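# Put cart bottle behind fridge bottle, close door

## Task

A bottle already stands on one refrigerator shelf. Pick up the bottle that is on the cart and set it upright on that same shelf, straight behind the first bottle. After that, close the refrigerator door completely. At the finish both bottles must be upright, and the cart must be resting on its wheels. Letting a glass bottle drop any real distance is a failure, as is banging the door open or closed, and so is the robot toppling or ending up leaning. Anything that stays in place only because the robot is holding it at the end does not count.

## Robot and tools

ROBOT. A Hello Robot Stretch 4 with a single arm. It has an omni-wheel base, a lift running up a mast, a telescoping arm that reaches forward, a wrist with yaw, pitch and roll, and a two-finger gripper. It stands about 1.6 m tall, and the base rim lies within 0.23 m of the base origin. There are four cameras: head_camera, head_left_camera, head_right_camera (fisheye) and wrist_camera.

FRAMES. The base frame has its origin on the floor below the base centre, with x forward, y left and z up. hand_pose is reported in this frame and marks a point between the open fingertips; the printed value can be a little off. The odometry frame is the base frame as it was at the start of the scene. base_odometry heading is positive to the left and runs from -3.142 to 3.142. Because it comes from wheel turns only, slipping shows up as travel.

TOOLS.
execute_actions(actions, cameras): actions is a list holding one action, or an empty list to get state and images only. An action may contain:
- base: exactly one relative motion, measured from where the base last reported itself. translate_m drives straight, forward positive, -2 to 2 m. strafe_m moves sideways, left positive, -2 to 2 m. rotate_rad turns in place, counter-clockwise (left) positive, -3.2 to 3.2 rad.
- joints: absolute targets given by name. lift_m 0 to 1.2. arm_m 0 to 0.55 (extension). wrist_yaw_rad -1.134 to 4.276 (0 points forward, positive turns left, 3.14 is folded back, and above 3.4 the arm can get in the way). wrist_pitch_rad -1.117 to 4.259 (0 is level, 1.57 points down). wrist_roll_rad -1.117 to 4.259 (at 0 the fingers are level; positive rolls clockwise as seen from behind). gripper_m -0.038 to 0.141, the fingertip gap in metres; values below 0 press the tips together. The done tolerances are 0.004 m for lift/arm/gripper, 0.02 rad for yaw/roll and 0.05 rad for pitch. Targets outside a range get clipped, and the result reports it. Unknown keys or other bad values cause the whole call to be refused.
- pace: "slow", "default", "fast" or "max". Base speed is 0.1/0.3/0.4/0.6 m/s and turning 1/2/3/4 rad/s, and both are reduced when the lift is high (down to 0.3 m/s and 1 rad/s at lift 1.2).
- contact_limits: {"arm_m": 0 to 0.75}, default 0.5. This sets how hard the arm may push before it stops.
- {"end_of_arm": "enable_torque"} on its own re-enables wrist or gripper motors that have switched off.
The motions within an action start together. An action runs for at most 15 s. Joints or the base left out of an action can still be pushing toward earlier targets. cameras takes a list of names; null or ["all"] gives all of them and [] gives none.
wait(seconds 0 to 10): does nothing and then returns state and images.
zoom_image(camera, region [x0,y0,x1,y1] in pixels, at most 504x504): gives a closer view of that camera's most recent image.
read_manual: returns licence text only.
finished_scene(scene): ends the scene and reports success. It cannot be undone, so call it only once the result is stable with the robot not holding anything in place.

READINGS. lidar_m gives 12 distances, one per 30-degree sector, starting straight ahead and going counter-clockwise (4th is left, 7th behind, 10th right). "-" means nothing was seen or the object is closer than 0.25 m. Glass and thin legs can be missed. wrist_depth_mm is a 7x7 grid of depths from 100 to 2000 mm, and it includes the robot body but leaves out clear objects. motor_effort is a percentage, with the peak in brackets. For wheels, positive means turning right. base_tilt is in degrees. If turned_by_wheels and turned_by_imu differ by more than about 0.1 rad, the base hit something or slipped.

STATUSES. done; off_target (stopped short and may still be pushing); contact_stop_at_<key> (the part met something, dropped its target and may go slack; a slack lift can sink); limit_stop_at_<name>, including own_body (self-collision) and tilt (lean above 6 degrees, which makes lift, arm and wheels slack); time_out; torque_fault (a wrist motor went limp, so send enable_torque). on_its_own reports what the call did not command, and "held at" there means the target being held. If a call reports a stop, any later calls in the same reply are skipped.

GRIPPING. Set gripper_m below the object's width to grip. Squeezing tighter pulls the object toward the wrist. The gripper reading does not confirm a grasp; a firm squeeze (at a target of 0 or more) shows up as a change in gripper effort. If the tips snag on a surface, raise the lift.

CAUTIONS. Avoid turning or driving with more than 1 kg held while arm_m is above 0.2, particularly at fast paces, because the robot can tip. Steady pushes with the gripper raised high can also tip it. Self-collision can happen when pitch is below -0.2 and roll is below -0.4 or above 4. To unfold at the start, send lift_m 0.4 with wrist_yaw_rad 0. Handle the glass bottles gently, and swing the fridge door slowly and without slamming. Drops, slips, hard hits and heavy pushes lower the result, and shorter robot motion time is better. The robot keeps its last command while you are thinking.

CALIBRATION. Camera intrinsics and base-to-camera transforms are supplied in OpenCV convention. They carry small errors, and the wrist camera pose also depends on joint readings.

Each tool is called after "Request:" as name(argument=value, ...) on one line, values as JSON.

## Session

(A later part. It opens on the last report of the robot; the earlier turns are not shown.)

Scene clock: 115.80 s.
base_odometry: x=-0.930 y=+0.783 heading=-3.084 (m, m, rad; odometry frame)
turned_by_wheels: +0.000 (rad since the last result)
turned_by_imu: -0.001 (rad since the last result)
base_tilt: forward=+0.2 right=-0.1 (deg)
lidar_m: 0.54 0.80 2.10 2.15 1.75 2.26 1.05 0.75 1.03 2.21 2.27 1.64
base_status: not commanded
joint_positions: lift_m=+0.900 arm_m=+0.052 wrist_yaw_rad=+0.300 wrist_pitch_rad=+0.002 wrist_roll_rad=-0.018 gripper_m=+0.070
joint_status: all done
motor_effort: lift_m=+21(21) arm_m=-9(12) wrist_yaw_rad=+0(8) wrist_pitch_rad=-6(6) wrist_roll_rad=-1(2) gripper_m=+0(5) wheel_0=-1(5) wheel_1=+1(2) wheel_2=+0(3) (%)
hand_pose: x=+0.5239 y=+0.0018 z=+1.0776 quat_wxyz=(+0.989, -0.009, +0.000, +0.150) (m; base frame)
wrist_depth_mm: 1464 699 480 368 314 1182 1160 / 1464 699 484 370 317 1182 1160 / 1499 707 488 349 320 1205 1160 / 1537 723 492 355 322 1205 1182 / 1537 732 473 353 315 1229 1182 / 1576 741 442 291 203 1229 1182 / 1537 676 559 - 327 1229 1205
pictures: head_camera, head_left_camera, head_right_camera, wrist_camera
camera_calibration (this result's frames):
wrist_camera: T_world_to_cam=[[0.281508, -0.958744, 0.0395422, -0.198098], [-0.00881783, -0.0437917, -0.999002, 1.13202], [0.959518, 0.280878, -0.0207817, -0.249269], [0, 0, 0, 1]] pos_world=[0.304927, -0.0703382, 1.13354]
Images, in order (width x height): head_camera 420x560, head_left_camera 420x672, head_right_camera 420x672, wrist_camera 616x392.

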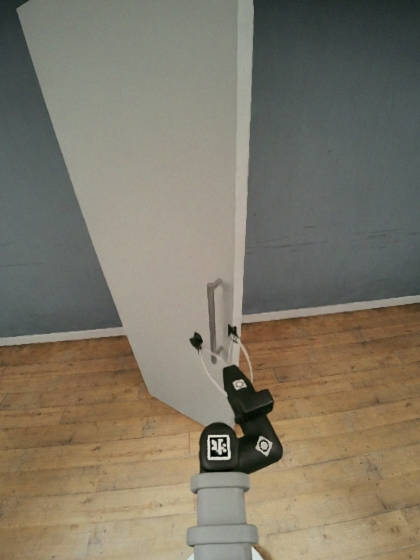

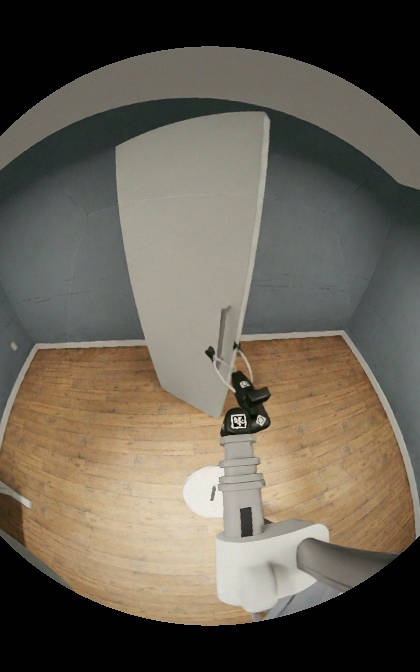

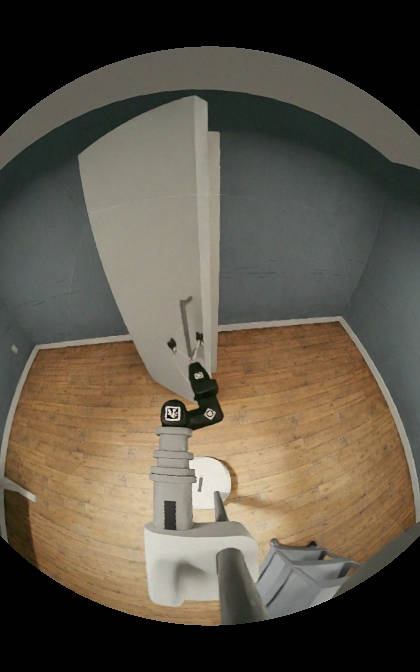

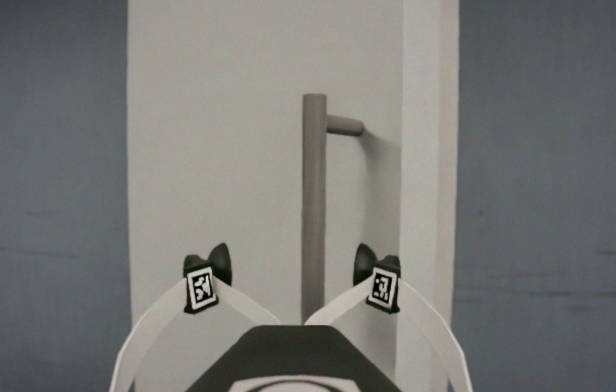

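Request:
execute_actions(actions=[{"base":{"strafe_m":-0.38},"joints":{"arm_m":0}}], cameras=[])

Request:
execute_actions(actions=[{"base":{"rotate_rad":-1.57},"joints":{"wrist_yaw_rad":0}}], cameras=[])

Request:
execute_actions(actions=[{"base":{"strafe_m":0.68}}], cameras=["head_left_camera","head_right_camera"])

Scene clock: 131.33 s.
base_odometry: x=-0.952 y=+1.162 heading=-3.084 (m, m, rad; odometry frame)
turned_by_wheels: +0.000 (rad since the last result)
turned_by_imu: -0.002 (rad since the last result)
base_tilt: forward=+0.2 right=+0.0 (deg)
lidar_m: 1.06 0.66 2.07 2.15 2.15 2.30 0.59 0.63 1.97 1.83 1.88 1.71
base_status: done
joint_positions: lift_m=+0.900 arm_m=+0.002 wrist_yaw_rad=+0.300 wrist_pitch_rad=+0.002 wrist_roll_rad=-0.018 gripper_m=+0.070
joint_status: all done
motor_effort: lift_m=+21(21) arm_m=-9(7) wrist_yaw_rad=+1(0) wrist_pitch_rad=-6(5) wrist_roll_rad=+0(1) gripper_m=-2(2) wheel_0=+1(9) wheel_1=+1(10) wheel_2=+0(1) (%)
hand_pose: x=+0.4739 y=+0.0018 z=+1.0776 quat_wxyz=(+0.989, -0.009, +0.000, +0.150) (m; base frame)
wrist_depth_mm: 554 1160 1308 1281 1308 1281 1229 / 554 904 1281 1308 1336 1255 1229 / 473 1060 1308 1336 1336 1281 1255 / 508 1182 1336 1336 1366 1336 1255 / 492 500 917 1397 1336 1308 1281 / 484 480 854 991 202 1336 1281 / 500 480 1205 - 1397 1308 1281
pictures: none
No camera images: the call's "cameras" was empty. Leave "cameras" out to get every camera's image.

Scene clock: 133.43 s.
base_odometry: x=-0.952 y=+1.162 heading=+1.630 (m, m, rad; odometry frame)
turned_by_wheels: -1.570 (rad since the last result)
turned_by_imu: -1.557 (rad since the last result)
base_tilt: forward=+0.2 right=-0.1 (deg)
lidar_m: 1.84 1.86 1.70 1.03 0.67 2.07 2.16 2.12 2.31 0.59 0.62 1.99
base_status: done
joint_positions: lift_m=+0.900 arm_m=+0.002 wrist_yaw_rad=+0.000 wrist_pitch_rad=+0.002 wrist_roll_rad=-0.018 gripper_m=+0.070
joint_status: all done
motor_effort: lift_m=+21(21) arm_m=-9(9) wrist_yaw_rad=+1(6) wrist_pitch_rad=-6(6) wrist_roll_rad=+1(1) gripper_m=-1(1) wheel_0=+1(5) wheel_1=+1(6) wheel_2=+1(7) (%)
hand_pose: x=+0.4610 y=-0.0874 z=+1.0776 quat_wxyz=(+1.000, -0.009, +0.001, +0.000) (m; base frame)
wrist_depth_mm: 1537 1537 1618 1661 1708 1756 1863 / 1537 1576 1661 1661 1708 1808 1863 / 1537 1618 1618 1661 1708 1808 1863 / 1537 1618 1618 1708 1756 1808 1921 / 1576 1618 1661 1756 1808 1863 1921 / 1576 1618 1661 1708 203 1863 1921 / 1618 1618 1661 - 1808 1921 1921
pictures: none
No camera images: the call's "cameras" was empty. Leave "cameras" out to get every camera's image.

Scene clock: 137.03 s.
base_odometry: x=-1.631 y=+1.122 heading=+1.630 (m, m, rad; odometry frame)
turned_by_wheels: +0.000 (rad since the last result)
turned_by_imu: +0.002 (rad since the last result)
base_tilt: forward=+0.2 right=-0.1 (deg)
lidar_m: 1.78 1.44 0.98 0.90 0.39 0.49 0.26 2.41 2.90 1.26 1.46 1.93
base_status: done
joint_positions: lift_m=+0.900 arm_m=+0.002 wrist_yaw_rad=+0.000 wrist_pitch_rad=+0.002 wrist_roll_rad=-0.018 gripper_m=+0.070
joint_status: not commanded
motor_effort: lift_m=+21(21) arm_m=-9(9) wrist_yaw_rad=+0(0) wrist_pitch_rad=-6(6) wrist_roll_rad=-2(2) gripper_m=-1(1) wheel_0=+1(7) wheel_1=+0(9) wheel_2=+1(1) (%)
hand_pose: x=+0.4610 y=-0.0874 z=+1.0776 quat_wxyz=(+1.000, -0.009, +0.001, +0.000) (m; base frame)
wrist_depth_mm: 1464 1499 1576 1618 1661 1708 1756 / 1499 1537 1576 1618 1708 1708 1756 / 1464 1537 1576 1618 1661 1708 1808 / 1499 1576 1576 1661 1661 1756 1808 / 1499 1537 1618 1661 1708 1756 1808 / 1537 1537 1618 1618 203 1756 1808 / 1537 1576 1618 - 1756 1808 1863
pictures: head_left_camera, head_right_camera
Images, in order (width x height): head_left_camera 420x672, head_right_camera 420x672.

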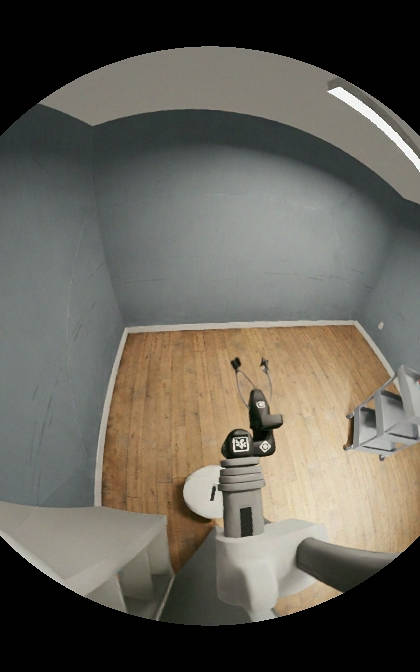

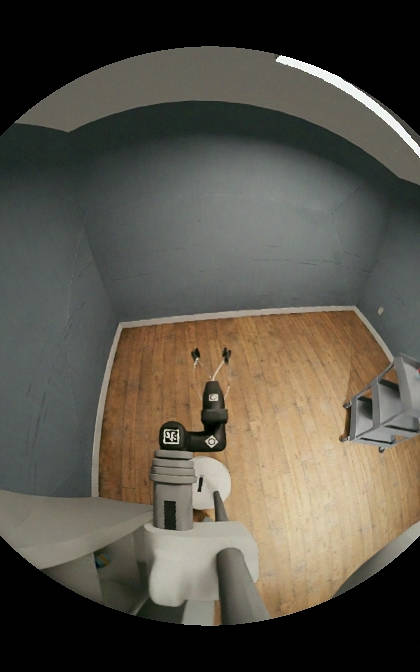

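Request:
execute_actions(actions=[{"base":{"translate_m":-0.5},"pace":"slow"}], cameras=[])

Request:
execute_actions(actions=[{"base":{"strafe_m":-0.55}}], cameras=["head_left_camera","head_right_camera"])

Scene clock: 149.00 s.
base_odometry: x=-1.601 y=+0.623 heading=+1.630 (m, m, rad; odometry frame)
turned_by_wheels: +0.000 (rad since the last result)
turned_by_imu: +0.000 (rad since the last result)
base_tilt: forward=+0.2 right=+0.0 (deg)
lidar_m: 2.28 1.36 0.33 0.31 0.33 0.25 0.25 0.25 0.29 1.65 1.39 2.47
base_status: done
joint_positions: lift_m=+0.900 arm_m=+0.001 wrist_yaw_rad=+0.000 wrist_pitch_rad=+0.002 wrist_roll_rad=-0.018 gripper_m=+0.070
joint_status: not commanded
motor_effort: lift_m=+21(21) arm_m=-6(9) wrist_yaw_rad=+0(2) wrist_pitch_rad=-5(6) wrist_roll_rad=+0(1) gripper_m=-2(3) wheel_0=-2(7) wheel_1=-1(3) wheel_2=+0(19) (%)
hand_pose: x=+0.4607 y=-0.0874 z=+1.0776 quat_wxyz=(+1.000, -0.009, +0.001, +0.000) (m; base frame)
wrist_depth_mm: 1708 1983 1983 - - - - / 1708 1983 - - - - - / 1756 - - - - - - / 1756 - - - - - - / 1756 - - - - - - / 1756 - - - 204 - - / 1708 - - - - - -
pictures: none
No camera images: the call's "cameras" was empty. Leave "cameras" out to get every camera's image.

Scene clock: 152.23 s.
base_odometry: x=-1.052 y=+0.655 heading=+1.630 (m, m, rad; odometry frame)
turned_by_wheels: +0.000 (rad since the last result)
turned_by_imu: -0.003 (rad since the last result)
base_tilt: forward=+0.2 right=-0.1 (deg)
lidar_m: 2.31 2.22 0.91 0.84 0.31 0.30 2.41 1.70 2.14 1.30 0.93 1.21
base_status: done
joint_positions: lift_m=+0.900 arm_m=+0.001 wrist_yaw_rad=+0.000 wrist_pitch_rad=+0.002 wrist_roll_rad=-0.018 gripper_m=+0.070
joint_status: not commanded
motor_effort: lift_m=+21(21) arm_m=-7(7) wrist_yaw_rad=+1(1) wrist_pitch_rad=-5(5) wrist_roll_rad=-2(2) gripper_m=+0(3) wheel_0=+1(7) wheel_1=+0(8) wheel_2=-1(1) (%)
hand_pose: x=+0.4607 y=-0.0874 z=+1.0776 quat_wxyz=(+1.000, -0.009, +0.001, +0.000) (m; base frame)
wrist_depth_mm: 1983 - - - - - - / 1983 - - - - - - / - - - - - - - / - - - - - - - / - - - - - - - / - - - - 203 - - / - - - - - - -
pictures: head_left_camera, head_right_camera
Images, in order (width x height): head_left_camera 420x672, head_right_camera 420x672.

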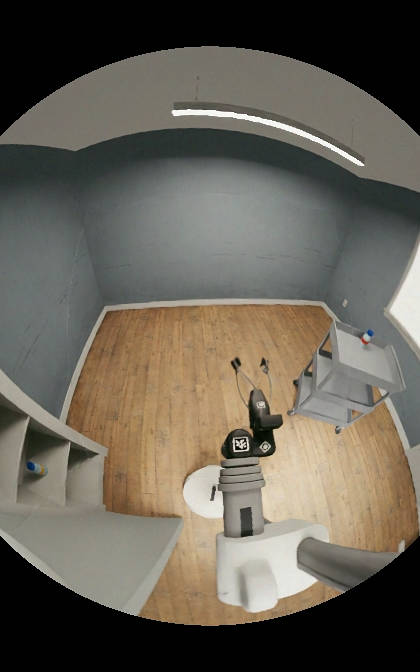

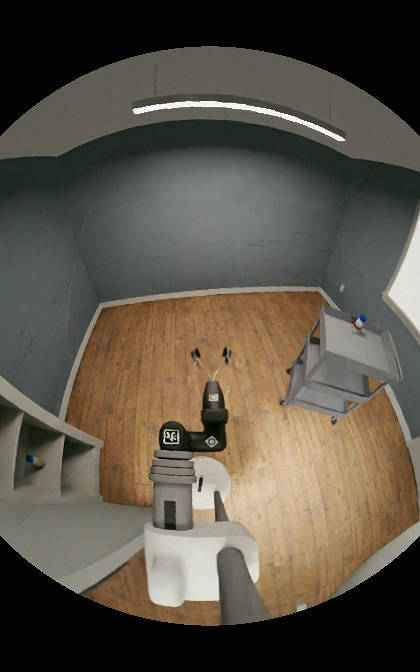

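Request:
execute_actions(actions=[{"base":{"rotate_rad":-0.8},"joints":{"lift_m":0.86,"wrist_pitch_rad":0.35,"gripper_m":0.12}}], cameras=["head_camera","wrist_camera"])

Scene clock: 157.63 s.
base_odometry: x=-1.052 y=+0.655 heading=+0.830 (m, m, rad; odometry frame)
turned_by_wheels: -0.800 (rad since the last result)
turned_by_imu: -0.794 (rad since the last result)
base_tilt: forward=+0.2 right=-0.1 (deg)
lidar_m: 0.89 2.34 2.32 1.74 0.83 0.51 0.30 2.40 1.71 1.79 2.32 1.02
base_status: done
joint_positions: lift_m=+0.860 arm_m=+0.001 wrist_yaw_rad=+0.000 wrist_pitch_rad=+0.352 wrist_roll_rad=-0.018 gripper_m=+0.120
joint_status: all done
motor_effort: lift_m=+18(16) arm_m=-7(8) wrist_yaw_rad=+1(1) wrist_pitch_rad=-4(5) wrist_roll_rad=+0(1) gripper_m=+1(4) wheel_0=+0(6) wheel_1=+0(6) wheel_2=+0(7) (%)
hand_pose: x=+0.4430 y=-0.0874 z=+0.9390 quat_wxyz=(+0.985, -0.009, +0.175, +0.002) (m; base frame)
wrist_depth_mm: 1921 - - - - 1808 1618 / 1921 - - - - 1921 1661 / - - - 1078 1098 960 1756 / - - - 1308 1397 - 1808 / 1983 - 1983 1138 1160 1229 1921 / 1537 1464 1499 866 1308 1576 1618 / 1308 1308 1366 - 1255 1366 1366
pictures: head_camera, wrist_camera
camera_calibration (this result's frames):
wrist_camera: T_world_to_cam=[[-0.000196693, -0.99911, 0.0421798, -0.136598], [-0.362313, -0.0392427, -0.93123, 1.08233], [0.932056, -0.0154654, -0.361983, 0.157211], [0, 0, 0, 1]] pos_world=[0.245585, -0.0915717, 1.07057]
Images, in order (width x height): head_camera 420x560, wrist_camera 616x392.

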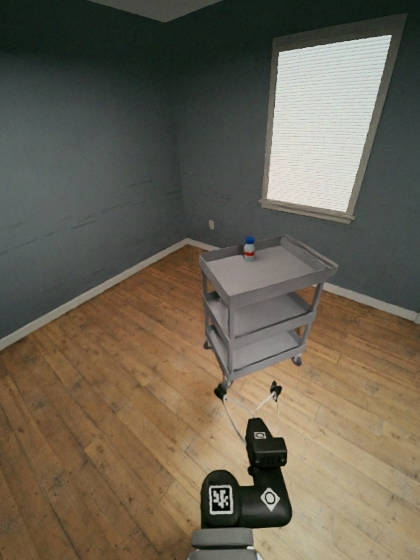

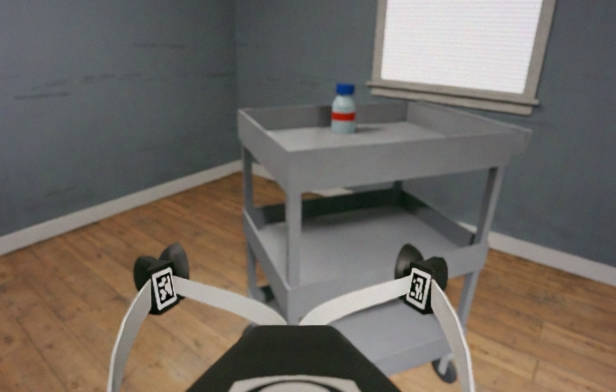

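Request:
execute_actions(actions=[{"base":{"strafe_m":-0.12}}], cameras=[])

Request:
execute_actions(actions=[{"base":{"translate_m":0.45},"joints":{"lift_m":0.87}}], cameras=[])

Request:
execute_actions(actions=[{"joints":{"arm_m":0.25},"pace":"slow"}], cameras=["head_camera","wrist_camera"])

Scene clock: 171.93 s.
base_odometry: x=-0.964 y=+0.574 heading=+0.830 (m, m, rad; odometry frame)
turned_by_wheels: +0.000 (rad since the last result)
turned_by_imu: -0.001 (rad since the last result)
base_tilt: forward=+0.1 right=+0.0 (deg)
lidar_m: 0.90 2.43 2.40 1.83 0.95 0.29 0.29 2.33 1.58 1.66 2.24 1.08
base_status: done
joint_positions: lift_m=+0.860 arm_m=+0.001 wrist_yaw_rad=+0.000 wrist_pitch_rad=+0.352 wrist_roll_rad=-0.018 gripper_m=+0.120
joint_status: not commanded
motor_effort: lift_m=+18(18) arm_m=-7(8) wrist_yaw_rad=+1(0) wrist_pitch_rad=-4(4) wrist_roll_rad=-1(1) gripper_m=-1(1) wheel_0=+0(7) wheel_1=+2(8) wheel_2=+0(1) (%)
hand_pose: x=+0.4430 y=-0.0874 z=+0.9390 quat_wxyz=(+0.985, -0.009, +0.175, +0.002) (m; base frame)
wrist_depth_mm: 1983 - - - - 1808 1618 / - - - - - 1808 1661 / - - 1160 1078 904 1808 1661 / - - 1308 1366 - 1983 1808 / 1983 - 1205 1138 1060 1983 1808 / 1537 1499 878 891 1182 1618 1661 / 1308 1308 1366 - 1255 1366 1366
pictures: none
No camera images: the call's "cameras" was empty. Leave "cameras" out to get every camera's image.

Scene clock: 174.90 s.
base_odometry: x=-0.660 y=+0.906 heading=+0.830 (m, m, rad; odometry frame)
turned_by_wheels: +0.000 (rad since the last result)
turned_by_imu: -0.002 (rad since the last result)
base_tilt: forward=+0.2 right=+0.0 (deg)
lidar_m: 0.46 2.14 2.14 2.27 1.30 1.00 0.75 2.60 1.80 1.96 1.88 0.56
base_status: done
joint_positions: lift_m=+0.870 arm_m=+0.001 wrist_yaw_rad=+0.000 wrist_pitch_rad=+0.352 wrist_roll_rad=-0.018 gripper_m=+0.120
joint_status: all done
motor_effort: lift_m=+22(24) arm_m=-7(7) wrist_yaw_rad=+0(0) wrist_pitch_rad=-5(5) wrist_roll_rad=+0(3) gripper_m=+0(0) wheel_0=+0(4) wheel_1=+0(4) wheel_2=+1(10) (%)
hand_pose: x=+0.4430 y=-0.0874 z=+0.9486 quat_wxyz=(+0.985, -0.009, +0.175, +0.002) (m; base frame)
wrist_depth_mm: 1708 - - 1983 1661 1464 1308 / 1808 - - - 1756 1499 1336 / 1808 - - 842 904 1499 1397 / 1863 - 715 715 741 683 609 / 1921 1808 530 535 535 455 500 / 1576 312 317 343 394 788 1537 / 1308 322 336 - 778 732 1336
pictures: none
No camera images: the call's "cameras" was empty. Leave "cameras" out to get every camera's image.

Scene clock: 178.70 s.
base_odometry: x=-0.660 y=+0.906 heading=+0.830 (m, m, rad; odometry frame)
turned_by_wheels: +0.000 (rad since the last result)
turned_by_imu: -0.001 (rad since the last result)
base_tilt: forward=+0.2 right=+0.0 (deg)
lidar_m: 0.47 2.14 2.13 2.32 1.29 0.97 0.76 2.62 1.81 1.95 1.91 0.58
base_status: not commanded
joint_positions: lift_m=+0.870 arm_m=+0.248 wrist_yaw_rad=+0.000 wrist_pitch_rad=+0.352 wrist_roll_rad=-0.018 gripper_m=+0.120
joint_status: all done
motor_effort: lift_m=+23(22) arm_m=+9(11) wrist_yaw_rad=+1(1) wrist_pitch_rad=-5(5) wrist_roll_rad=-1(0) gripper_m=+0(2) wheel_0=+0(1) wheel_1=-1(1) wheel_2=+1(1) (%)
hand_pose: x=+0.6901 y=-0.0874 z=+0.9486 quat_wxyz=(+0.985, -0.009, +0.175, +0.002) (m; base frame)
wrist_depth_mm: 1576 1863 - 1708 1464 1308 1138 / 1618 1983 - 1808 1537 1336 1205 / 1708 - - 1921 1618 1397 1229 / 1756 1983 - 480 647 634 1255 / 1078 488 525 492 535 539 488 / 373 382 384 404 389 424 424 / 319 338 355 - 359 349 353
pictures: head_camera, wrist_camera
camera_calibration (this result's frames):
wrist_camera: T_world_to_cam=[[-0.000206392, -0.99911, 0.0421798, -0.136953], [-0.36239, -0.039238, -0.9312, 1.18086], [0.932027, -0.0154777, -0.362059, -0.0695429], [0, 0, 0, 1]] pos_world=[0.492719, -0.0915727, 1.08021]
Images, in order (width x height): head_camera 420x560, wrist_camera 616x392.

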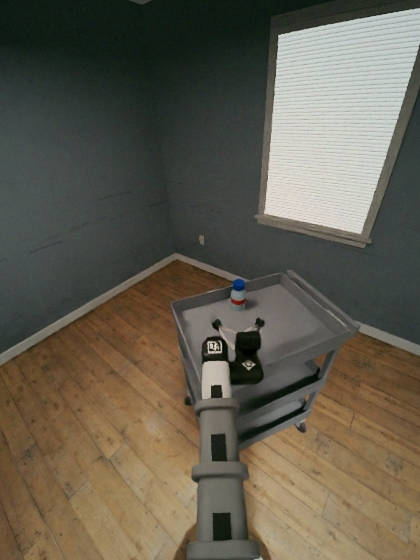

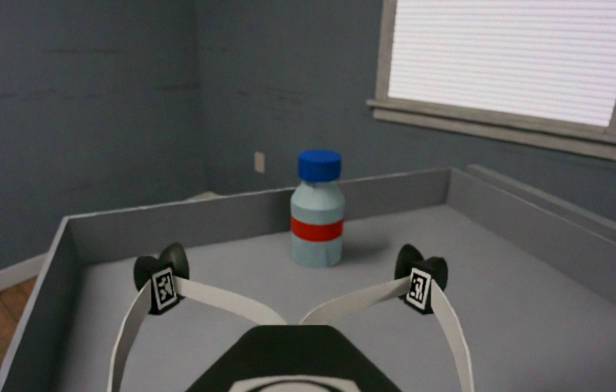

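Request:
execute_actions(actions=[{"base":{"strafe_m":-0.02},"joints":{"arm_m":0.44},"pace":"slow"}], cameras=[])

Request:
execute_actions(actions=[{"joints":{"arm_m":0.485,"lift_m":0.808},"pace":"slow"}], cameras=["wrist_camera"])

Scene clock: 189.00 s.
base_odometry: x=-0.645 y=+0.893 heading=+0.830 (m, m, rad; odometry frame)
turned_by_wheels: +0.000 (rad since the last result)
turned_by_imu: -0.001 (rad since the last result)
base_tilt: forward=+0.2 right=+0.0 (deg)
lidar_m: 0.45 2.18 2.15 2.31 1.31 0.97 0.75 2.59 1.77 1.92 1.87 0.56
base_status: done
joint_positions: lift_m=+0.870 arm_m=+0.438 wrist_yaw_rad=+0.000 wrist_pitch_rad=+0.352 wrist_roll_rad=-0.018 gripper_m=+0.120
joint_status: all done
motor_effort: lift_m=+22(22) arm_m=+9(10) wrist_yaw_rad=+1(0) wrist_pitch_rad=-5(5) wrist_roll_rad=+1(1) gripper_m=+0(1) wheel_0=+1(5) wheel_1=+0(5) wheel_2=+0(0) (%)
hand_pose: x=+0.8801 y=-0.0874 z=+0.9486 quat_wxyz=(+0.985, -0.009, +0.175, +0.002) (m; base frame)
wrist_depth_mm: 1499 1808 1863 1537 1308 1138 1008 / 1576 1863 1921 1618 1366 1182 1060 / 1618 1921 - 1708 1464 1229 1078 / 1661 1983 - 1808 1537 1308 1138 / 1708 1983 - 286 436 484 433 / 320 332 373 283 389 424 407 / 324 340 353 - 359 347 353
pictures: none
No camera images: the call's "cameras" was empty. Leave "cameras" out to get every camera's image.

Scene clock: 190.63 s.
base_odometry: x=-0.645 y=+0.893 heading=+0.830 (m, m, rad; odometry frame)
turned_by_wheels: +0.000 (rad since the last result)
turned_by_imu: +0.000 (rad since the last result)
base_tilt: forward=+0.2 right=-0.2 (deg)
lidar_m: 0.46 2.17 2.12 2.33 1.33 0.95 0.76 2.60 1.75 1.96 1.87 0.57
base_status: not commanded
joint_positions: lift_m=+0.808 arm_m=+0.483 wrist_yaw_rad=+0.000 wrist_pitch_rad=+0.352 wrist_roll_rad=-0.018 gripper_m=+0.120
joint_status: all done
motor_effort: lift_m=+18(21) arm_m=+9(11) wrist_yaw_rad=+0(0) wrist_pitch_rad=-4(5) wrist_roll_rad=+0(0) gripper_m=+0(1) wheel_0=+1(1) wheel_1=-1(0) wheel_2=+0(0) (%)
hand_pose: x=+0.9251 y=-0.0874 z=+0.8870 quat_wxyz=(+0.985, -0.009, +0.175, +0.002) (m; base frame)
wrist_depth_mm: 1464 1756 1808 1464 1255 1098 991 / 1499 1808 1921 1576 1308 1160 1025 / 1537 1921 - 1618 1430 1205 1042 / 1618 1983 - 208 1366 424 413 / 1618 281 310 220 373 415 387 / 271 285 298 216 258 330 330 / 264 264 276 - 281 271 274
pictures: wrist_camera
camera_calibration (this result's frames):
wrist_camera: T_world_to_cam=[[-0.000206934, -0.99911, 0.0421798, -0.134305], [-0.362392, -0.0392377, -0.9312, 1.20864], [0.932026, -0.0154783, -0.362061, -0.310872], [0, 0, 0, 1]] pos_world=[0.727713, -0.0915727, 1.01859]
Images, in order (width x height): wrist_camera 616x392.

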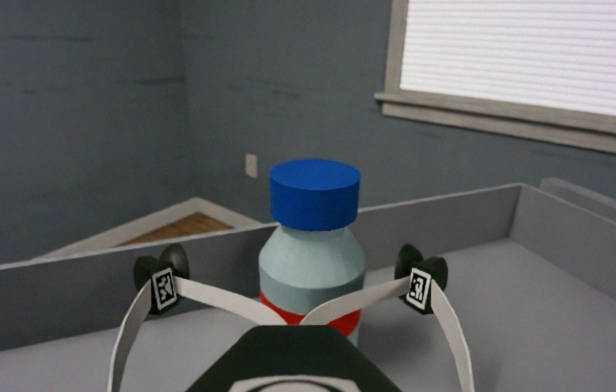

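Request:
execute_actions(actions=[{"base":{"strafe_m":-0.012},"pace":"slow"}], cameras=[])

Request:
execute_actions(actions=[{"joints":{"gripper_m":0.0}}], cameras=[])

Request:
execute_actions(actions=[{"joints":{"lift_m":0.92},"pace":"slow"}], cameras=["wrist_camera"])

Request:
execute_actions(actions=[{"joints":{"arm_m":0.0}}], cameras=[])

Request:
execute_actions(actions=[{"base":{"translate_m":-0.3}}], cameras=["head_left_camera","head_right_camera"])

Scene clock: 198.20 s.
base_odometry: x=-0.637 y=+0.884 heading=+0.830 (m, m, rad; odometry frame)
turned_by_wheels: +0.000 (rad since the last result)
turned_by_imu: -0.001 (rad since the last result)
base_tilt: forward=+0.2 right=+0.0 (deg)
lidar_m: 0.44 2.19 2.15 2.34 1.33 0.93 0.77 2.58 1.76 1.95 1.89 0.56
base_status: done
joint_positions: lift_m=+0.808 arm_m=+0.483 wrist_yaw_rad=+0.000 wrist_pitch_rad=+0.352 wrist_roll_rad=-0.018 gripper_m=+0.120
joint_status: not commanded
motor_effort: lift_m=+18(18) arm_m=+9(9) wrist_yaw_rad=+0(0) wrist_pitch_rad=-4(5) wrist_roll_rad=-3(1) gripper_m=+0(1) wheel_0=+2(4) wheel_1=-1(5) wheel_2=+0(0) (%)
hand_pose: x=+0.9251 y=-0.0874 z=+0.8870 quat_wxyz=(+0.985, -0.009, +0.175, +0.002) (m; base frame)
wrist_depth_mm: 1499 1756 1756 1464 1255 1098 976 / 1537 1863 1921 1576 1308 1160 1008 / 1618 1921 - 1618 1430 1205 1060 / 1661 1983 - 208 1397 424 407 / 1576 286 307 220 375 415 379 / 274 289 253 216 303 330 330 / 264 264 276 - 281 271 276
pictures: none
No camera images: the call's "cameras" was empty. Leave "cameras" out to get every camera's image.

Scene clock: 200.27 s.
base_odometry: x=-0.637 y=+0.884 heading=+0.830 (m, m, rad; odometry frame)
turned_by_wheels: +0.000 (rad since the last result)
turned_by_imu: +0.000 (rad since the last result)
base_tilt: forward=+0.2 right=+0.0 (deg)
lidar_m: 0.47 2.19 2.17 2.30 1.31 0.93 0.76 2.59 1.76 1.92 1.91 0.56
base_status: not commanded
joint_positions: lift_m=+0.808 arm_m=+0.483 wrist_yaw_rad=+0.000 wrist_pitch_rad=+0.356 wrist_roll_rad=-0.018 gripper_m=+0.001
joint_status: all done
motor_effort: lift_m=+19(19) arm_m=+9(9) wrist_yaw_rad=+1(2) wrist_pitch_rad=-16(17) wrist_roll_rad=-1(0) gripper_m=-25(28) wheel_0=+1(1) wheel_1=-1(1) wheel_2=+0(0) (%)
hand_pose: x=+0.9248 y=-0.0874 z=+0.8858 quat_wxyz=(+0.984, -0.009, +0.177, +0.002) (m; base frame)
wrist_depth_mm: 1464 1756 1808 1499 1255 1098 976 / 1537 1808 1863 1576 1308 1138 1025 / 1576 1921 - 1618 1397 1205 1060 / 1618 1983 - 195 1366 415 399 / 273 290 224 206 379 410 377 / 273 176 203 205 188 310 324 / 256 259 271 - 276 266 271
pictures: none
No camera images: the call's "cameras" was empty. Leave "cameras" out to get every camera's image.

Scene clock: 202.03 s.
base_odometry: x=-0.637 y=+0.884 heading=+0.830 (m, m, rad; odometry frame)
turned_by_wheels: +0.000 (rad since the last result)
turned_by_imu: +0.000 (rad since the last result)
base_tilt: forward=+0.2 right=+0.0 (deg)
lidar_m: 0.47 2.18 2.15 2.31 1.30 0.92 0.74 2.57 1.76 1.92 1.88 0.56
base_status: not commanded
joint_positions: lift_m=+0.920 arm_m=+0.483 wrist_yaw_rad=+0.000 wrist_pitch_rad=+0.357 wrist_roll_rad=-0.018 gripper_m=+0.001
joint_status: all done
motor_effort: lift_m=+25(30) arm_m=+9(9) wrist_yaw_rad=+1(2) wrist_pitch_rad=-18(19) wrist_roll_rad=-1(0) gripper_m=-25(25) wheel_0=+1(1) wheel_1=-1(1) wheel_2=+0(0) (%)
hand_pose: x=+0.9247 y=-0.0874 z=+0.9971 quat_wxyz=(+0.984, -0.009, +0.177, +0.002) (m; base frame)
wrist_depth_mm: 1464 1756 1808 1499 1255 1078 976 / 1537 1863 1921 1576 1336 1138 1025 / 1576 1921 - 1576 1397 1182 1060 / 1661 1983 - 196 1499 1281 1118 / 1708 1983 224 207 1499 1281 1138 / 1618 176 202 205 188 442 413 / 1366 327 347 - 418 404 389
pictures: wrist_camera
camera_calibration (this result's frames):
wrist_camera: T_world_to_cam=[[-0.000123913, -0.99911, 0.0421812, -0.13906], [-0.366794, -0.0391958, -0.929476, 1.31341], [0.930302, -0.015587, -0.366462, -0.264631], [0, 0, 0, 1]] pos_world=[0.727919, -0.0915813, 1.12967]
Images, in order (width x height): wrist_camera 616x392.

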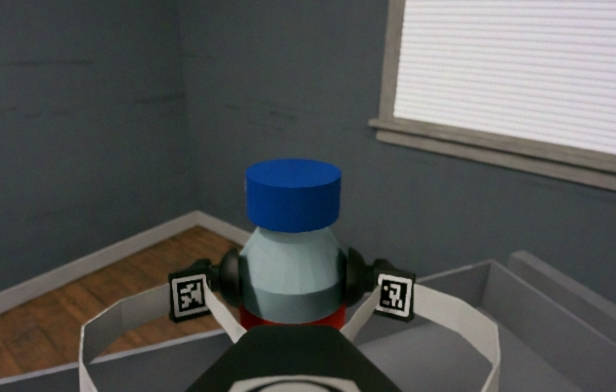

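Scene clock: 204.53 s.
base_odometry: x=-0.637 y=+0.884 heading=+0.830 (m, m, rad; odometry frame)
turned_by_wheels: +0.000 (rad since the last result)
turned_by_imu: -0.001 (rad since the last result)
base_tilt: forward=+0.2 right=+0.0 (deg)
lidar_m: 0.41 2.15 2.16 2.30 1.30 0.90 0.75 2.59 1.80 1.96 1.90 0.55
base_status: not commanded
joint_positions: lift_m=+0.920 arm_m=+0.002 wrist_yaw_rad=+0.000 wrist_pitch_rad=+0.357 wrist_roll_rad=-0.018 gripper_m=+0.001
joint_status: all done
motor_effort: lift_m=+25(25) arm_m=-9(11) wrist_yaw_rad=+1(1) wrist_pitch_rad=-19(19) wrist_roll_rad=-1(1) gripper_m=-25(24) wheel_0=+2(1) wheel_1=-1(1) wheel_2=+0(0) (%)
hand_pose: x=+0.4428 y=-0.0875 z=+0.9971 quat_wxyz=(+0.984, -0.009, +0.177, +0.002) (m; base frame)
wrist_depth_mm: 1756 - - 1921 1661 1430 1281 / 1808 - - - 1708 1499 1336 / 1921 - - - 1756 1537 1397 / 1921 - 759 196 842 741 1430 / 1921 621 224 207 621 627 554 / 1661 176 202 206 188 484 1537 / 1336 336 353 - 809 732 1430
pictures: none
No camera images: the call's "cameras" was empty. Leave "cameras" out to get every camera's image.

Scene clock: 207.00 s.
base_odometry: x=-0.839 y=+0.663 heading=+0.830 (m, m, rad; odometry frame)
turned_by_wheels: +0.000 (rad since the last result)
turned_by_imu: +0.000 (rad since the last result)
base_tilt: forward=+0.2 right=+0.0 (deg)
lidar_m: 0.44 2.39 2.35 2.04 1.05 0.49 0.46 2.37 1.60 1.77 2.11 0.93
base_status: done
joint_positions: lift_m=+0.920 arm_m=+0.002 wrist_yaw_rad=+0.000 wrist_pitch_rad=+0.357 wrist_roll_rad=-0.018 gripper_m=+0.001
joint_status: not commanded
motor_effort: lift_m=+24(25) arm_m=-8(9) wrist_yaw_rad=+2(2) wrist_pitch_rad=-19(19) wrist_roll_rad=+0(2) gripper_m=-24(24) wheel_0=-1(2) wheel_1=-1(6) wheel_2=-1(8) (%)
hand_pose: x=+0.4428 y=-0.0874 z=+0.9971 quat_wxyz=(+0.984, -0.009, +0.177, +0.002) (m; base frame)
wrist_depth_mm: 1863 - - - 1863 1661 1499 / 1983 - - - 1983 1708 1537 / - - 1078 1138 1138 1756 1576 / - - 820 196 768 1756 1708 / - - 224 207 1229 1921 1708 / 1618 176 202 206 188 1661 1708 / 1336 1366 1281 - 1205 1397 1430
pictures: head_left_camera, head_right_camera
Images, in order (width x height): head_left_camera 420x672, head_right_camera 420x672.

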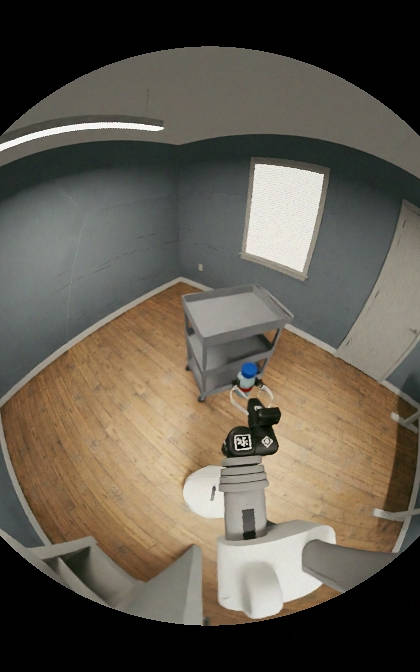

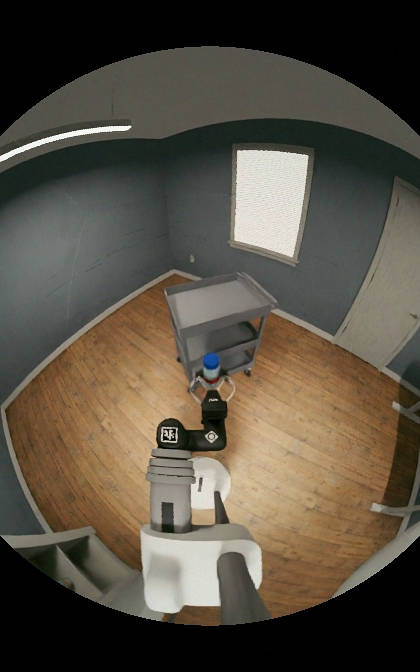

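Request:
execute_actions(actions=[{"base":{"rotate_rad":2.35},"pace":"slow"}])

Scene clock: 215.77 s.
base_odometry: x=-0.839 y=+0.663 heading=-3.104 (m, m, rad; odometry frame)
turned_by_wheels: +2.350 (rad since the last result)
turned_by_imu: +2.328 (rad since the last result)
base_tilt: forward=+0.2 right=+0.0 (deg)
lidar_m: 0.41 0.46 2.12 1.94 1.58 2.03 2.10 0.81 0.78 2.34 2.41 1.77
base_status: done
joint_positions: lift_m=+0.920 arm_m=+0.002 wrist_yaw_rad=+0.000 wrist_pitch_rad=+0.357 wrist_roll_rad=-0.018 gripper_m=+0.001
joint_status: not commanded
motor_effort: lift_m=+24(25) arm_m=-9(8) wrist_yaw_rad=+1(1) wrist_pitch_rad=-18(19) wrist_roll_rad=-2(1) gripper_m=-24(25) wheel_0=-1(4) wheel_1=-3(3) wheel_2=-2(6) (%)
hand_pose: x=+0.4428 y=-0.0874 z=+0.9972 quat_wxyz=(+0.984, -0.009, +0.177, +0.002) (m; base frame)
wrist_depth_mm: 554 831 1182 1160 1336 1397 1464 / 549 820 1205 1182 1464 1499 1576 / 549 842 1336 917 1537 1576 1618 / 539 891 1366 196 1708 1708 1808 / 535 917 224 207 1756 1863 1983 / 525 176 202 205 187 1618 1708 / 496 866 1255 - 1464 1397 1464
pictures: head_camera, head_left_camera, head_right_camera, wrist_camera
camera_calibration (this result's frames):
wrist_camera: T_world_to_cam=[[0.0000524096, -0.99911, 0.0421754, -0.139146], [-0.366772, -0.0392554, -0.929482, 1.13668], [0.930311, -0.01542, -0.366448, 0.183691], [0, 0, 0, 1]] pos_world=[0.246019, -0.0915684, 1.1297]
Images, in order (width x height): head_camera 420x560, head_left_camera 420x672, head_right_camera 420x672, wrist_camera 616x392.

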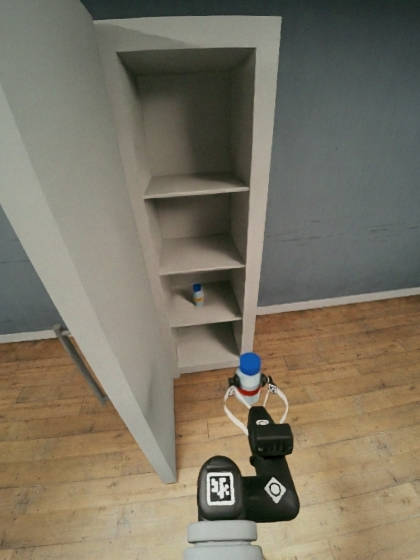

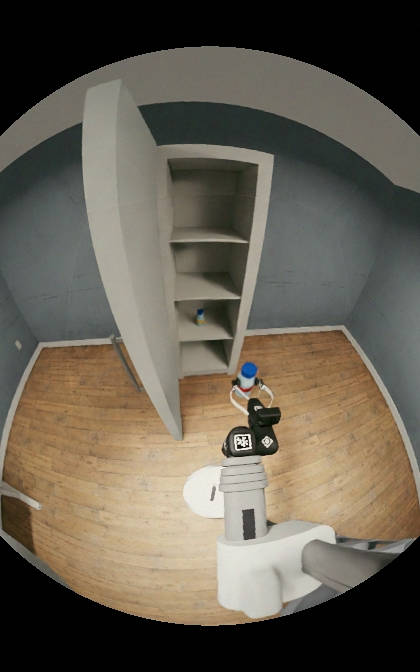

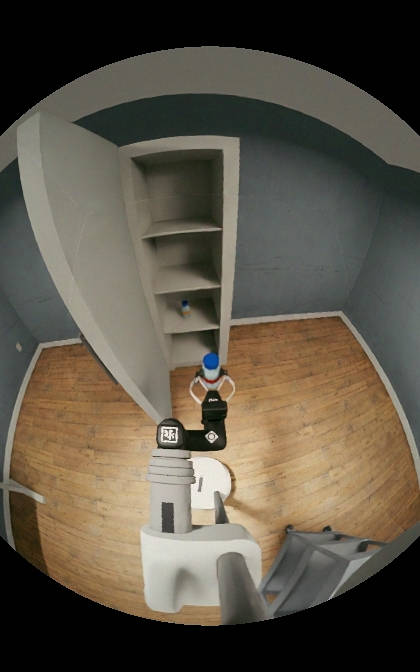

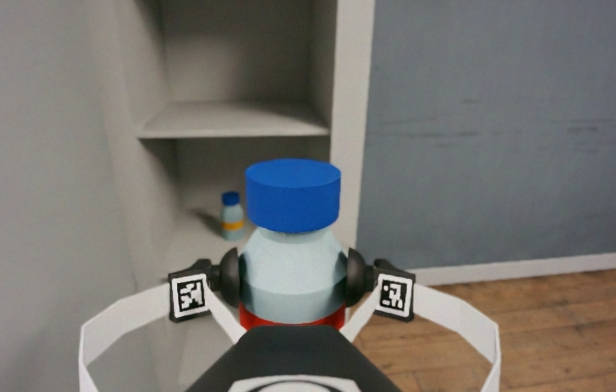

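Request:
execute_actions(actions=[{"base":{"strafe_m":-0.04},"joints":{"lift_m":0.59,"wrist_yaw_rad":0.3}}], cameras=[])

Request:
execute_actions(actions=[{"base":{"translate_m":0.25},"joints":{"arm_m":0.35},"pace":"slow"}], cameras=["head_camera","wrist_camera"])

Scene clock: 238.60 s.
base_odometry: x=-0.840 y=+0.703 heading=-3.104 (m, m, rad; odometry frame)
turned_by_wheels: +0.000 (rad since the last result)
turned_by_imu: -0.002 (rad since the last result)
base_tilt: forward=+0.2 right=-0.1 (deg)
lidar_m: 1.07 0.48 2.14 1.70 1.65 2.17 2.09 0.75 0.74 2.30 2.37 1.77
base_status: done
joint_positions: lift_m=+0.590 arm_m=+0.002 wrist_yaw_rad=+0.300 wrist_pitch_rad=+0.357 wrist_roll_rad=-0.018 gripper_m=+0.001
joint_status: all done
motor_effort: lift_m=+20(18) arm_m=-8(9) wrist_yaw_rad=+2(11) wrist_pitch_rad=-19(20) wrist_roll_rad=+0(2) gripper_m=-26(25) wheel_0=+0(9) wheel_1=-1(8) wheel_2=-1(1) (%)
hand_pose: x=+0.4565 y=-0.0037 z=+0.6675 quat_wxyz=(+0.973, -0.035, +0.174, +0.149) (m; base frame)
wrist_depth_mm: 359 496 778 1182 1138 732 1182 / 364 508 842 1229 1205 798 1229 / 373 517 878 1042 1042 1336 1308 / 379 530 820 195 1336 1397 1397 / 382 539 224 207 976 1464 1464 / 387 176 203 205 188 1160 1205 / 382 559 809 - 1042 991 1008
pictures: none
No camera images: the call's "cameras" was empty. Leave "cameras" out to get every camera's image.

Scene clock: 243.40 s.
base_odometry: x=-1.090 y=+0.694 heading=-3.104 (m, m, rad; odometry frame)
turned_by_wheels: +0.000 (rad since the last result)
turned_by_imu: -0.002 (rad since the last result)
base_tilt: forward=+0.3 right=+0.0 (deg)
lidar_m: 0.81 0.39 0.31 2.41 1.77 2.18 1.28 0.96 1.28 2.29 2.22 1.49
base_status: done
joint_positions: lift_m=+0.590 arm_m=+0.348 wrist_yaw_rad=+0.300 wrist_pitch_rad=+0.357 wrist_roll_rad=-0.018 gripper_m=+0.001
joint_status: all done
motor_effort: lift_m=+20(20) arm_m=+9(11) wrist_yaw_rad=+1(2) wrist_pitch_rad=-19(19) wrist_roll_rad=+0(1) gripper_m=-25(24) wheel_0=+0(4) wheel_1=+1(5) wheel_2=-1(6) (%)
hand_pose: x=+0.8034 y=-0.0037 z=+0.6675 quat_wxyz=(+0.973, -0.035, +0.174, +0.149) (m; base frame)
wrist_depth_mm: 392 535 640 621 597 338 212 / 402 549 683 668 634 329 209 / 410 559 715 691 676 319 219 / 415 574 480 196 634 307 229 / 421 484 224 207 496 296 244 / 394 176 202 205 187 263 259 / 421 609 788 - 340 291 279
pictures: head_camera, wrist_camera
camera_calibration (this result's frames):
wrist_camera: T_world_to_cam=[[0.295094, -0.954537, 0.0421767, -0.27848], [-0.338858, -0.145827, -0.929467, 0.942983], [0.893361, 0.259988, -0.366485, -0.240578], [0, 0, 0, 1]] pos_world=[0.616639, -0.0657602, 0.800049]
Images, in order (width x height): head_camera 420x560, wrist_camera 616x392.

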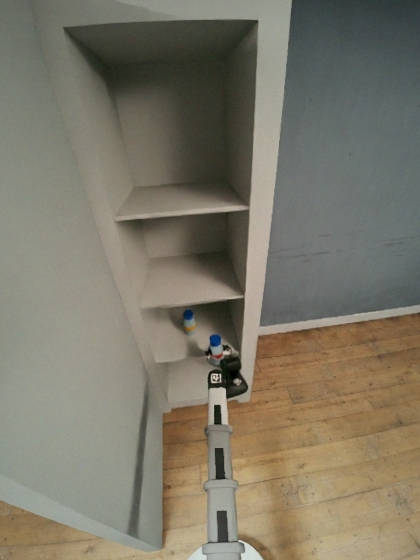

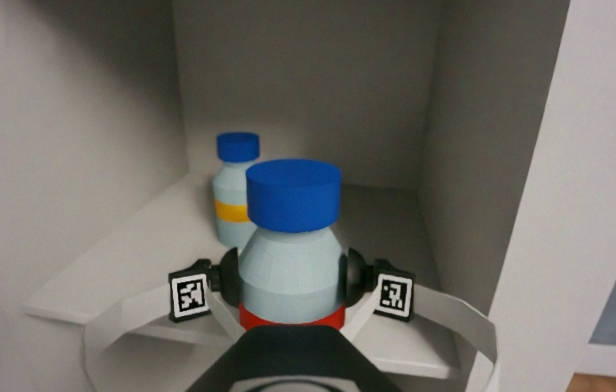

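Request:
execute_actions(actions=[{"base":{"rotate_rad":0.12},"joints":{"wrist_yaw_rad":0.0},"pace":"slow"}], cameras=["head_camera","wrist_camera"])

Scene clock: 259.40 s.
base_odometry: x=-1.090 y=+0.694 heading=-2.984 (m, m, rad; odometry frame)
turned_by_wheels: +0.120 (rad since the last result)
turned_by_imu: +0.118 (rad since the last result)
base_tilt: forward=+0.2 right=+0.0 (deg)
lidar_m: 0.82 0.35 0.29 1.94 1.72 2.39 1.16 0.94 2.38 2.29 1.95 0.85
base_status: done
joint_positions: lift_m=+0.590 arm_m=+0.348 wrist_yaw_rad=+0.000 wrist_pitch_rad=+0.357 wrist_roll_rad=-0.018 gripper_m=+0.001
joint_status: all done
motor_effort: lift_m=+20(20) arm_m=+9(9) wrist_yaw_rad=+0(5) wrist_pitch_rad=-19(18) wrist_roll_rad=+0(0) gripper_m=-26(25) wheel_0=+0(2) wheel_1=-2(4) wheel_2=-2(4) (%)
hand_pose: x=+0.7897 y=-0.0874 z=+0.6675 quat_wxyz=(+0.984, -0.009, +0.177, +0.002) (m; base frame)
wrist_depth_mm: 430 615 621 621 580 297 227 / 436 640 661 654 580 298 236 / 439 668 691 699 580 297 253 / 442 609 466 196 574 298 270 / 430 484 224 206 455 297 291 / 379 176 203 205 186 307 1025 / 402 627 788 - 439 338 976
pictures: head_camera, wrist_camera
camera_calibration (this result's frames):
wrist_camera: T_world_to_cam=[[0.0000201494, -0.99911, 0.0421821, -0.125249], [-0.366842, -0.0392487, -0.929455, 0.957521], [0.930283, -0.0154554, -0.366516, -0.259769], [0, 0, 0, 1]] pos_world=[0.59292, -0.0915708, 0.800047]
Images, in order (width x height): head_camera 420x560, wrist_camera 616x392.

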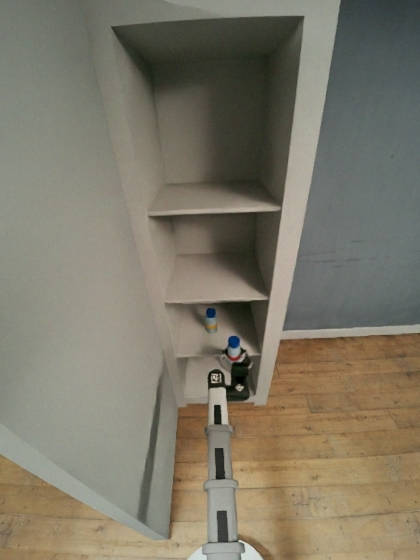

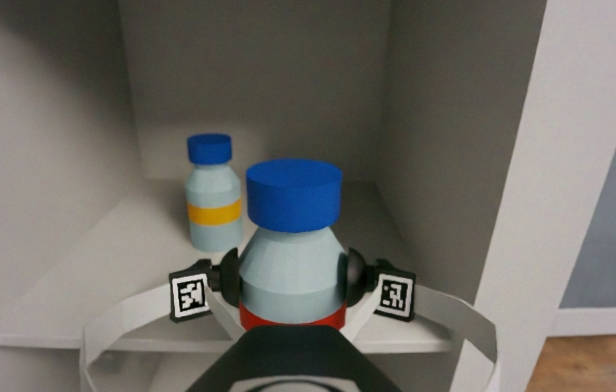

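Request:
execute_actions(actions=[{"base":{"strafe_m":-0.025},"joints":{"arm_m":0.53},"pace":"slow"}], cameras=["wrist_camera"])

Request:
execute_actions(actions=[{"base":{"translate_m":0.12},"pace":"slow"}], cameras=["head_camera","wrist_camera"])

Scene clock: 268.30 s.
base_odometry: x=-1.094 y=+0.718 heading=-2.984 (m, m, rad; odometry frame)
turned_by_wheels: +0.000 (rad since the last result)
turned_by_imu: -0.002 (rad since the last result)
base_tilt: forward=+0.2 right=+0.0 (deg)
lidar_m: 0.82 0.37 0.34 1.92 1.77 2.37 1.08 0.91 2.35 2.26 1.96 0.83
base_status: done
joint_positions: lift_m=+0.590 arm_m=+0.528 wrist_yaw_rad=+0.000 wrist_pitch_rad=+0.357 wrist_roll_rad=-0.018 gripper_m=+0.001
joint_status: all done
motor_effort: lift_m=+20(20) arm_m=+9(9) wrist_yaw_rad=+0(0) wrist_pitch_rad=-18(18) wrist_roll_rad=-2(2) gripper_m=-25(26) wheel_0=-1(2) wheel_1=+0(6) wheel_2=-1(2) (%)
hand_pose: x=+0.9697 y=-0.0874 z=+0.6675 quat_wxyz=(+0.984, -0.009, +0.177, +0.002) (m; base frame)
wrist_depth_mm: 442 452 455 452 445 253 185 / 459 477 480 484 473 254 187 / 473 508 512 508 492 254 187 / 473 525 544 195 488 253 187 / 455 291 224 207 427 252 186 / 379 176 203 205 188 218 184 / 314 315 332 - 340 232 182
pictures: wrist_camera
camera_calibration (this result's frames):
wrist_camera: T_world_to_cam=[[-0.0000172019, -0.99911, 0.0421819, -0.125226], [-0.366843, -0.0392348, -0.929455, 1.02354], [0.930283, -0.0154901, -0.366516, -0.42718], [0, 0, 0, 1]] pos_world=[0.772874, -0.0915736, 0.800047]
Images, in order (width x height): wrist_camera 616x392.

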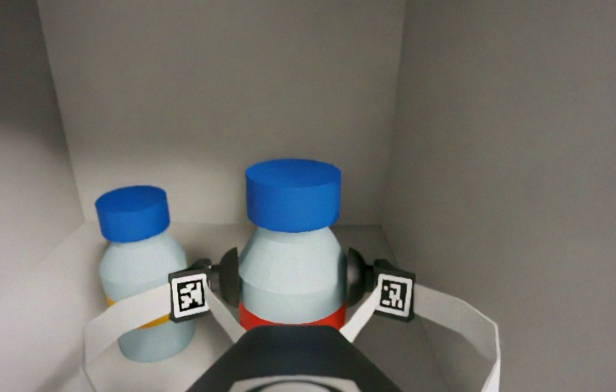

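Scene clock: 270.77 s.
base_odometry: x=-1.213 y=+0.699 heading=-2.984 (m, m, rad; odometry frame)
turned_by_wheels: +0.000 (rad since the last result)
turned_by_imu: -0.001 (rad since the last result)
base_tilt: forward=+0.2 right=+0.0 (deg)
lidar_m: 0.71 0.35 0.26 0.34 1.80 2.45 1.19 1.02 2.35 2.27 1.78 0.73
base_status: done
joint_positions: lift_m=+0.590 arm_m=+0.528 wrist_yaw_rad=+0.000 wrist_pitch_rad=+0.357 wrist_roll_rad=-0.018 gripper_m=+0.001
joint_status: not commanded
motor_effort: lift_m=+20(20) arm_m=+9(9) wrist_yaw_rad=+1(0) wrist_pitch_rad=-19(18) wrist_roll_rad=-2(0) gripper_m=-23(24) wheel_0=+2(3) wheel_1=+0(4) wheel_2=-2(6) (%)
hand_pose: x=+0.9697 y=-0.0874 z=+0.6675 quat_wxyz=(+0.984, -0.009, +0.177, +0.002) (m; base frame)
wrist_depth_mm: 340 342 342 345 345 256 188 / 359 362 364 366 366 257 189 / 384 384 387 384 387 257 189 / 407 410 413 195 410 257 189 / 430 439 224 206 433 255 189 / 175 176 202 205 188 221 187 / 169 223 332 - 338 235 185
pictures: head_camera, wrist_camera
camera_calibration (this result's frames):
wrist_camera: T_world_to_cam=[[-0.0000171216, -0.99911, 0.042182, -0.125226], [-0.366843, -0.0392349, -0.929455, 1.02355], [0.930283, -0.0154901, -0.366516, -0.427201], [0, 0, 0, 1]] pos_world=[0.772897, -0.0915736, 0.800047]
Images, in order (width x height): head_camera 420x560, wrist_camera 616x392.

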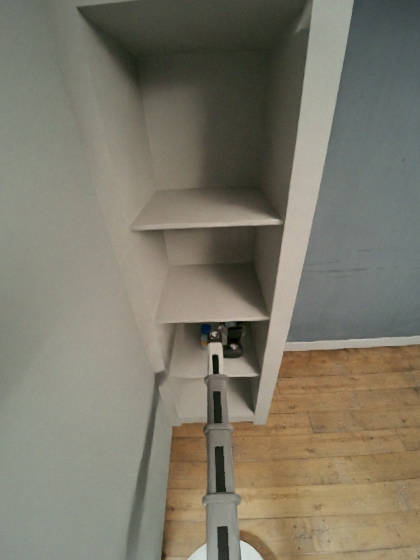

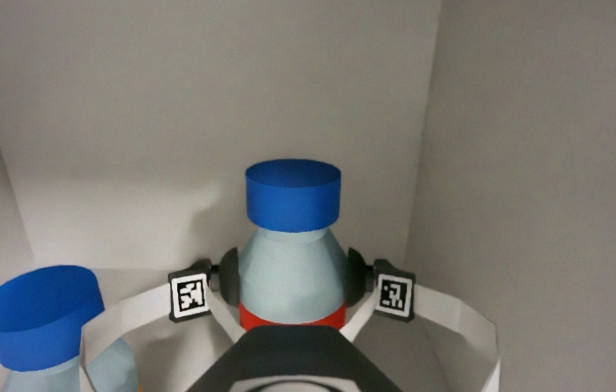

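Request:
execute_actions(actions=[{"base":{"translate_m":0.07},"joints":{"arm_m":0.548},"pace":"slow"}], cameras=[])

Request:
execute_actions(actions=[{"joints":{"lift_m":0.56},"pace":"slow"}], cameras=["wrist_camera"])

Scene clock: 277.20 s.
base_odometry: x=-1.282 y=+0.689 heading=-2.984 (m, m, rad; odometry frame)
turned_by_wheels: +0.000 (rad since the last result)
turned_by_imu: -0.001 (rad since the last result)
base_tilt: forward=+0.2 right=-0.1 (deg)
lidar_m: 0.62 0.39 0.25 0.25 1.83 2.44 1.25 1.09 2.31 2.26 1.67 0.66
base_status: done
joint_positions: lift_m=+0.590 arm_m=+0.546 wrist_yaw_rad=+0.000 wrist_pitch_rad=+0.357 wrist_roll_rad=-0.018 gripper_m=+0.001
joint_status: all done
motor_effort: lift_m=+20(20) arm_m=+9(9) wrist_yaw_rad=+0(0) wrist_pitch_rad=-19(19) wrist_roll_rad=+0(1) gripper_m=-24(24) wheel_0=+0(4) wheel_1=+2(3) wheel_2=-1(6) (%)
hand_pose: x=+0.9873 y=-0.0874 z=+0.6675 quat_wxyz=(+0.984, -0.009, +0.177, +0.002) (m; base frame)
wrist_depth_mm: 259 262 263 263 265 258 190 / 274 277 278 281 281 259 190 / 293 293 296 294 298 259 191 / 312 312 315 195 319 259 191 / 336 336 224 206 336 257 190 / 355 176 203 206 189 223 189 / 314 319 332 - 338 237 187
pictures: none
No camera images: the call's "cameras" was empty. Leave "cameras" out to get every camera's image.

Scene clock: 278.27 s.
base_odometry: x=-1.282 y=+0.689 heading=-2.984 (m, m, rad; odometry frame)
turned_by_wheels: +0.000 (rad since the last result)
turned_by_imu: +0.000 (rad since the last result)
base_tilt: forward=+0.3 right=+0.1 (deg)
lidar_m: 0.64 0.36 0.25 0.25 1.83 2.49 1.21 1.07 2.34 2.28 1.65 0.65
base_status: not commanded
joint_positions: lift_m=+0.560 arm_m=+0.546 wrist_yaw_rad=+0.000 wrist_pitch_rad=+0.357 wrist_roll_rad=-0.018 gripper_m=+0.001
joint_status: all done
motor_effort: lift_m=+20(20) arm_m=+9(9) wrist_yaw_rad=+1(0) wrist_pitch_rad=-19(19) wrist_roll_rad=-2(0) gripper_m=-24(25) wheel_0=+1(1) wheel_1=+2(2) wheel_2=-1(0) (%)
hand_pose: x=+0.9873 y=-0.0874 z=+0.6375 quat_wxyz=(+0.984, -0.009, +0.177, +0.002) (m; base frame)
wrist_depth_mm: 259 263 263 264 265 258 190 / 274 277 278 279 281 259 190 / 291 294 296 293 298 259 191 / 312 314 315 195 320 258 190 / 334 336 224 207 336 257 190 / 336 176 203 205 187 223 188 / 279 283 296 - 300 237 187
pictures: wrist_camera
camera_calibration (this result's frames):
wrist_camera: T_world_to_cam=[[-0.0000145354, -0.99911, 0.042182, -0.123964], [-0.366901, -0.0392349, -0.929432, 1.00217], [0.93026, -0.0154901, -0.366574, -0.454487], [0, 0, 0, 1]] pos_world=[0.790488, -0.0915736, 0.770079]
Images, in order (width x height): wrist_camera 616x392.

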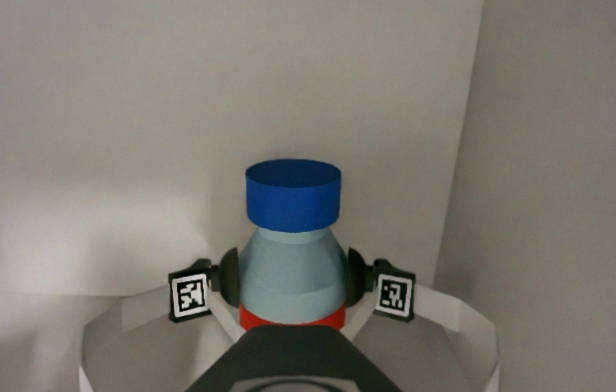

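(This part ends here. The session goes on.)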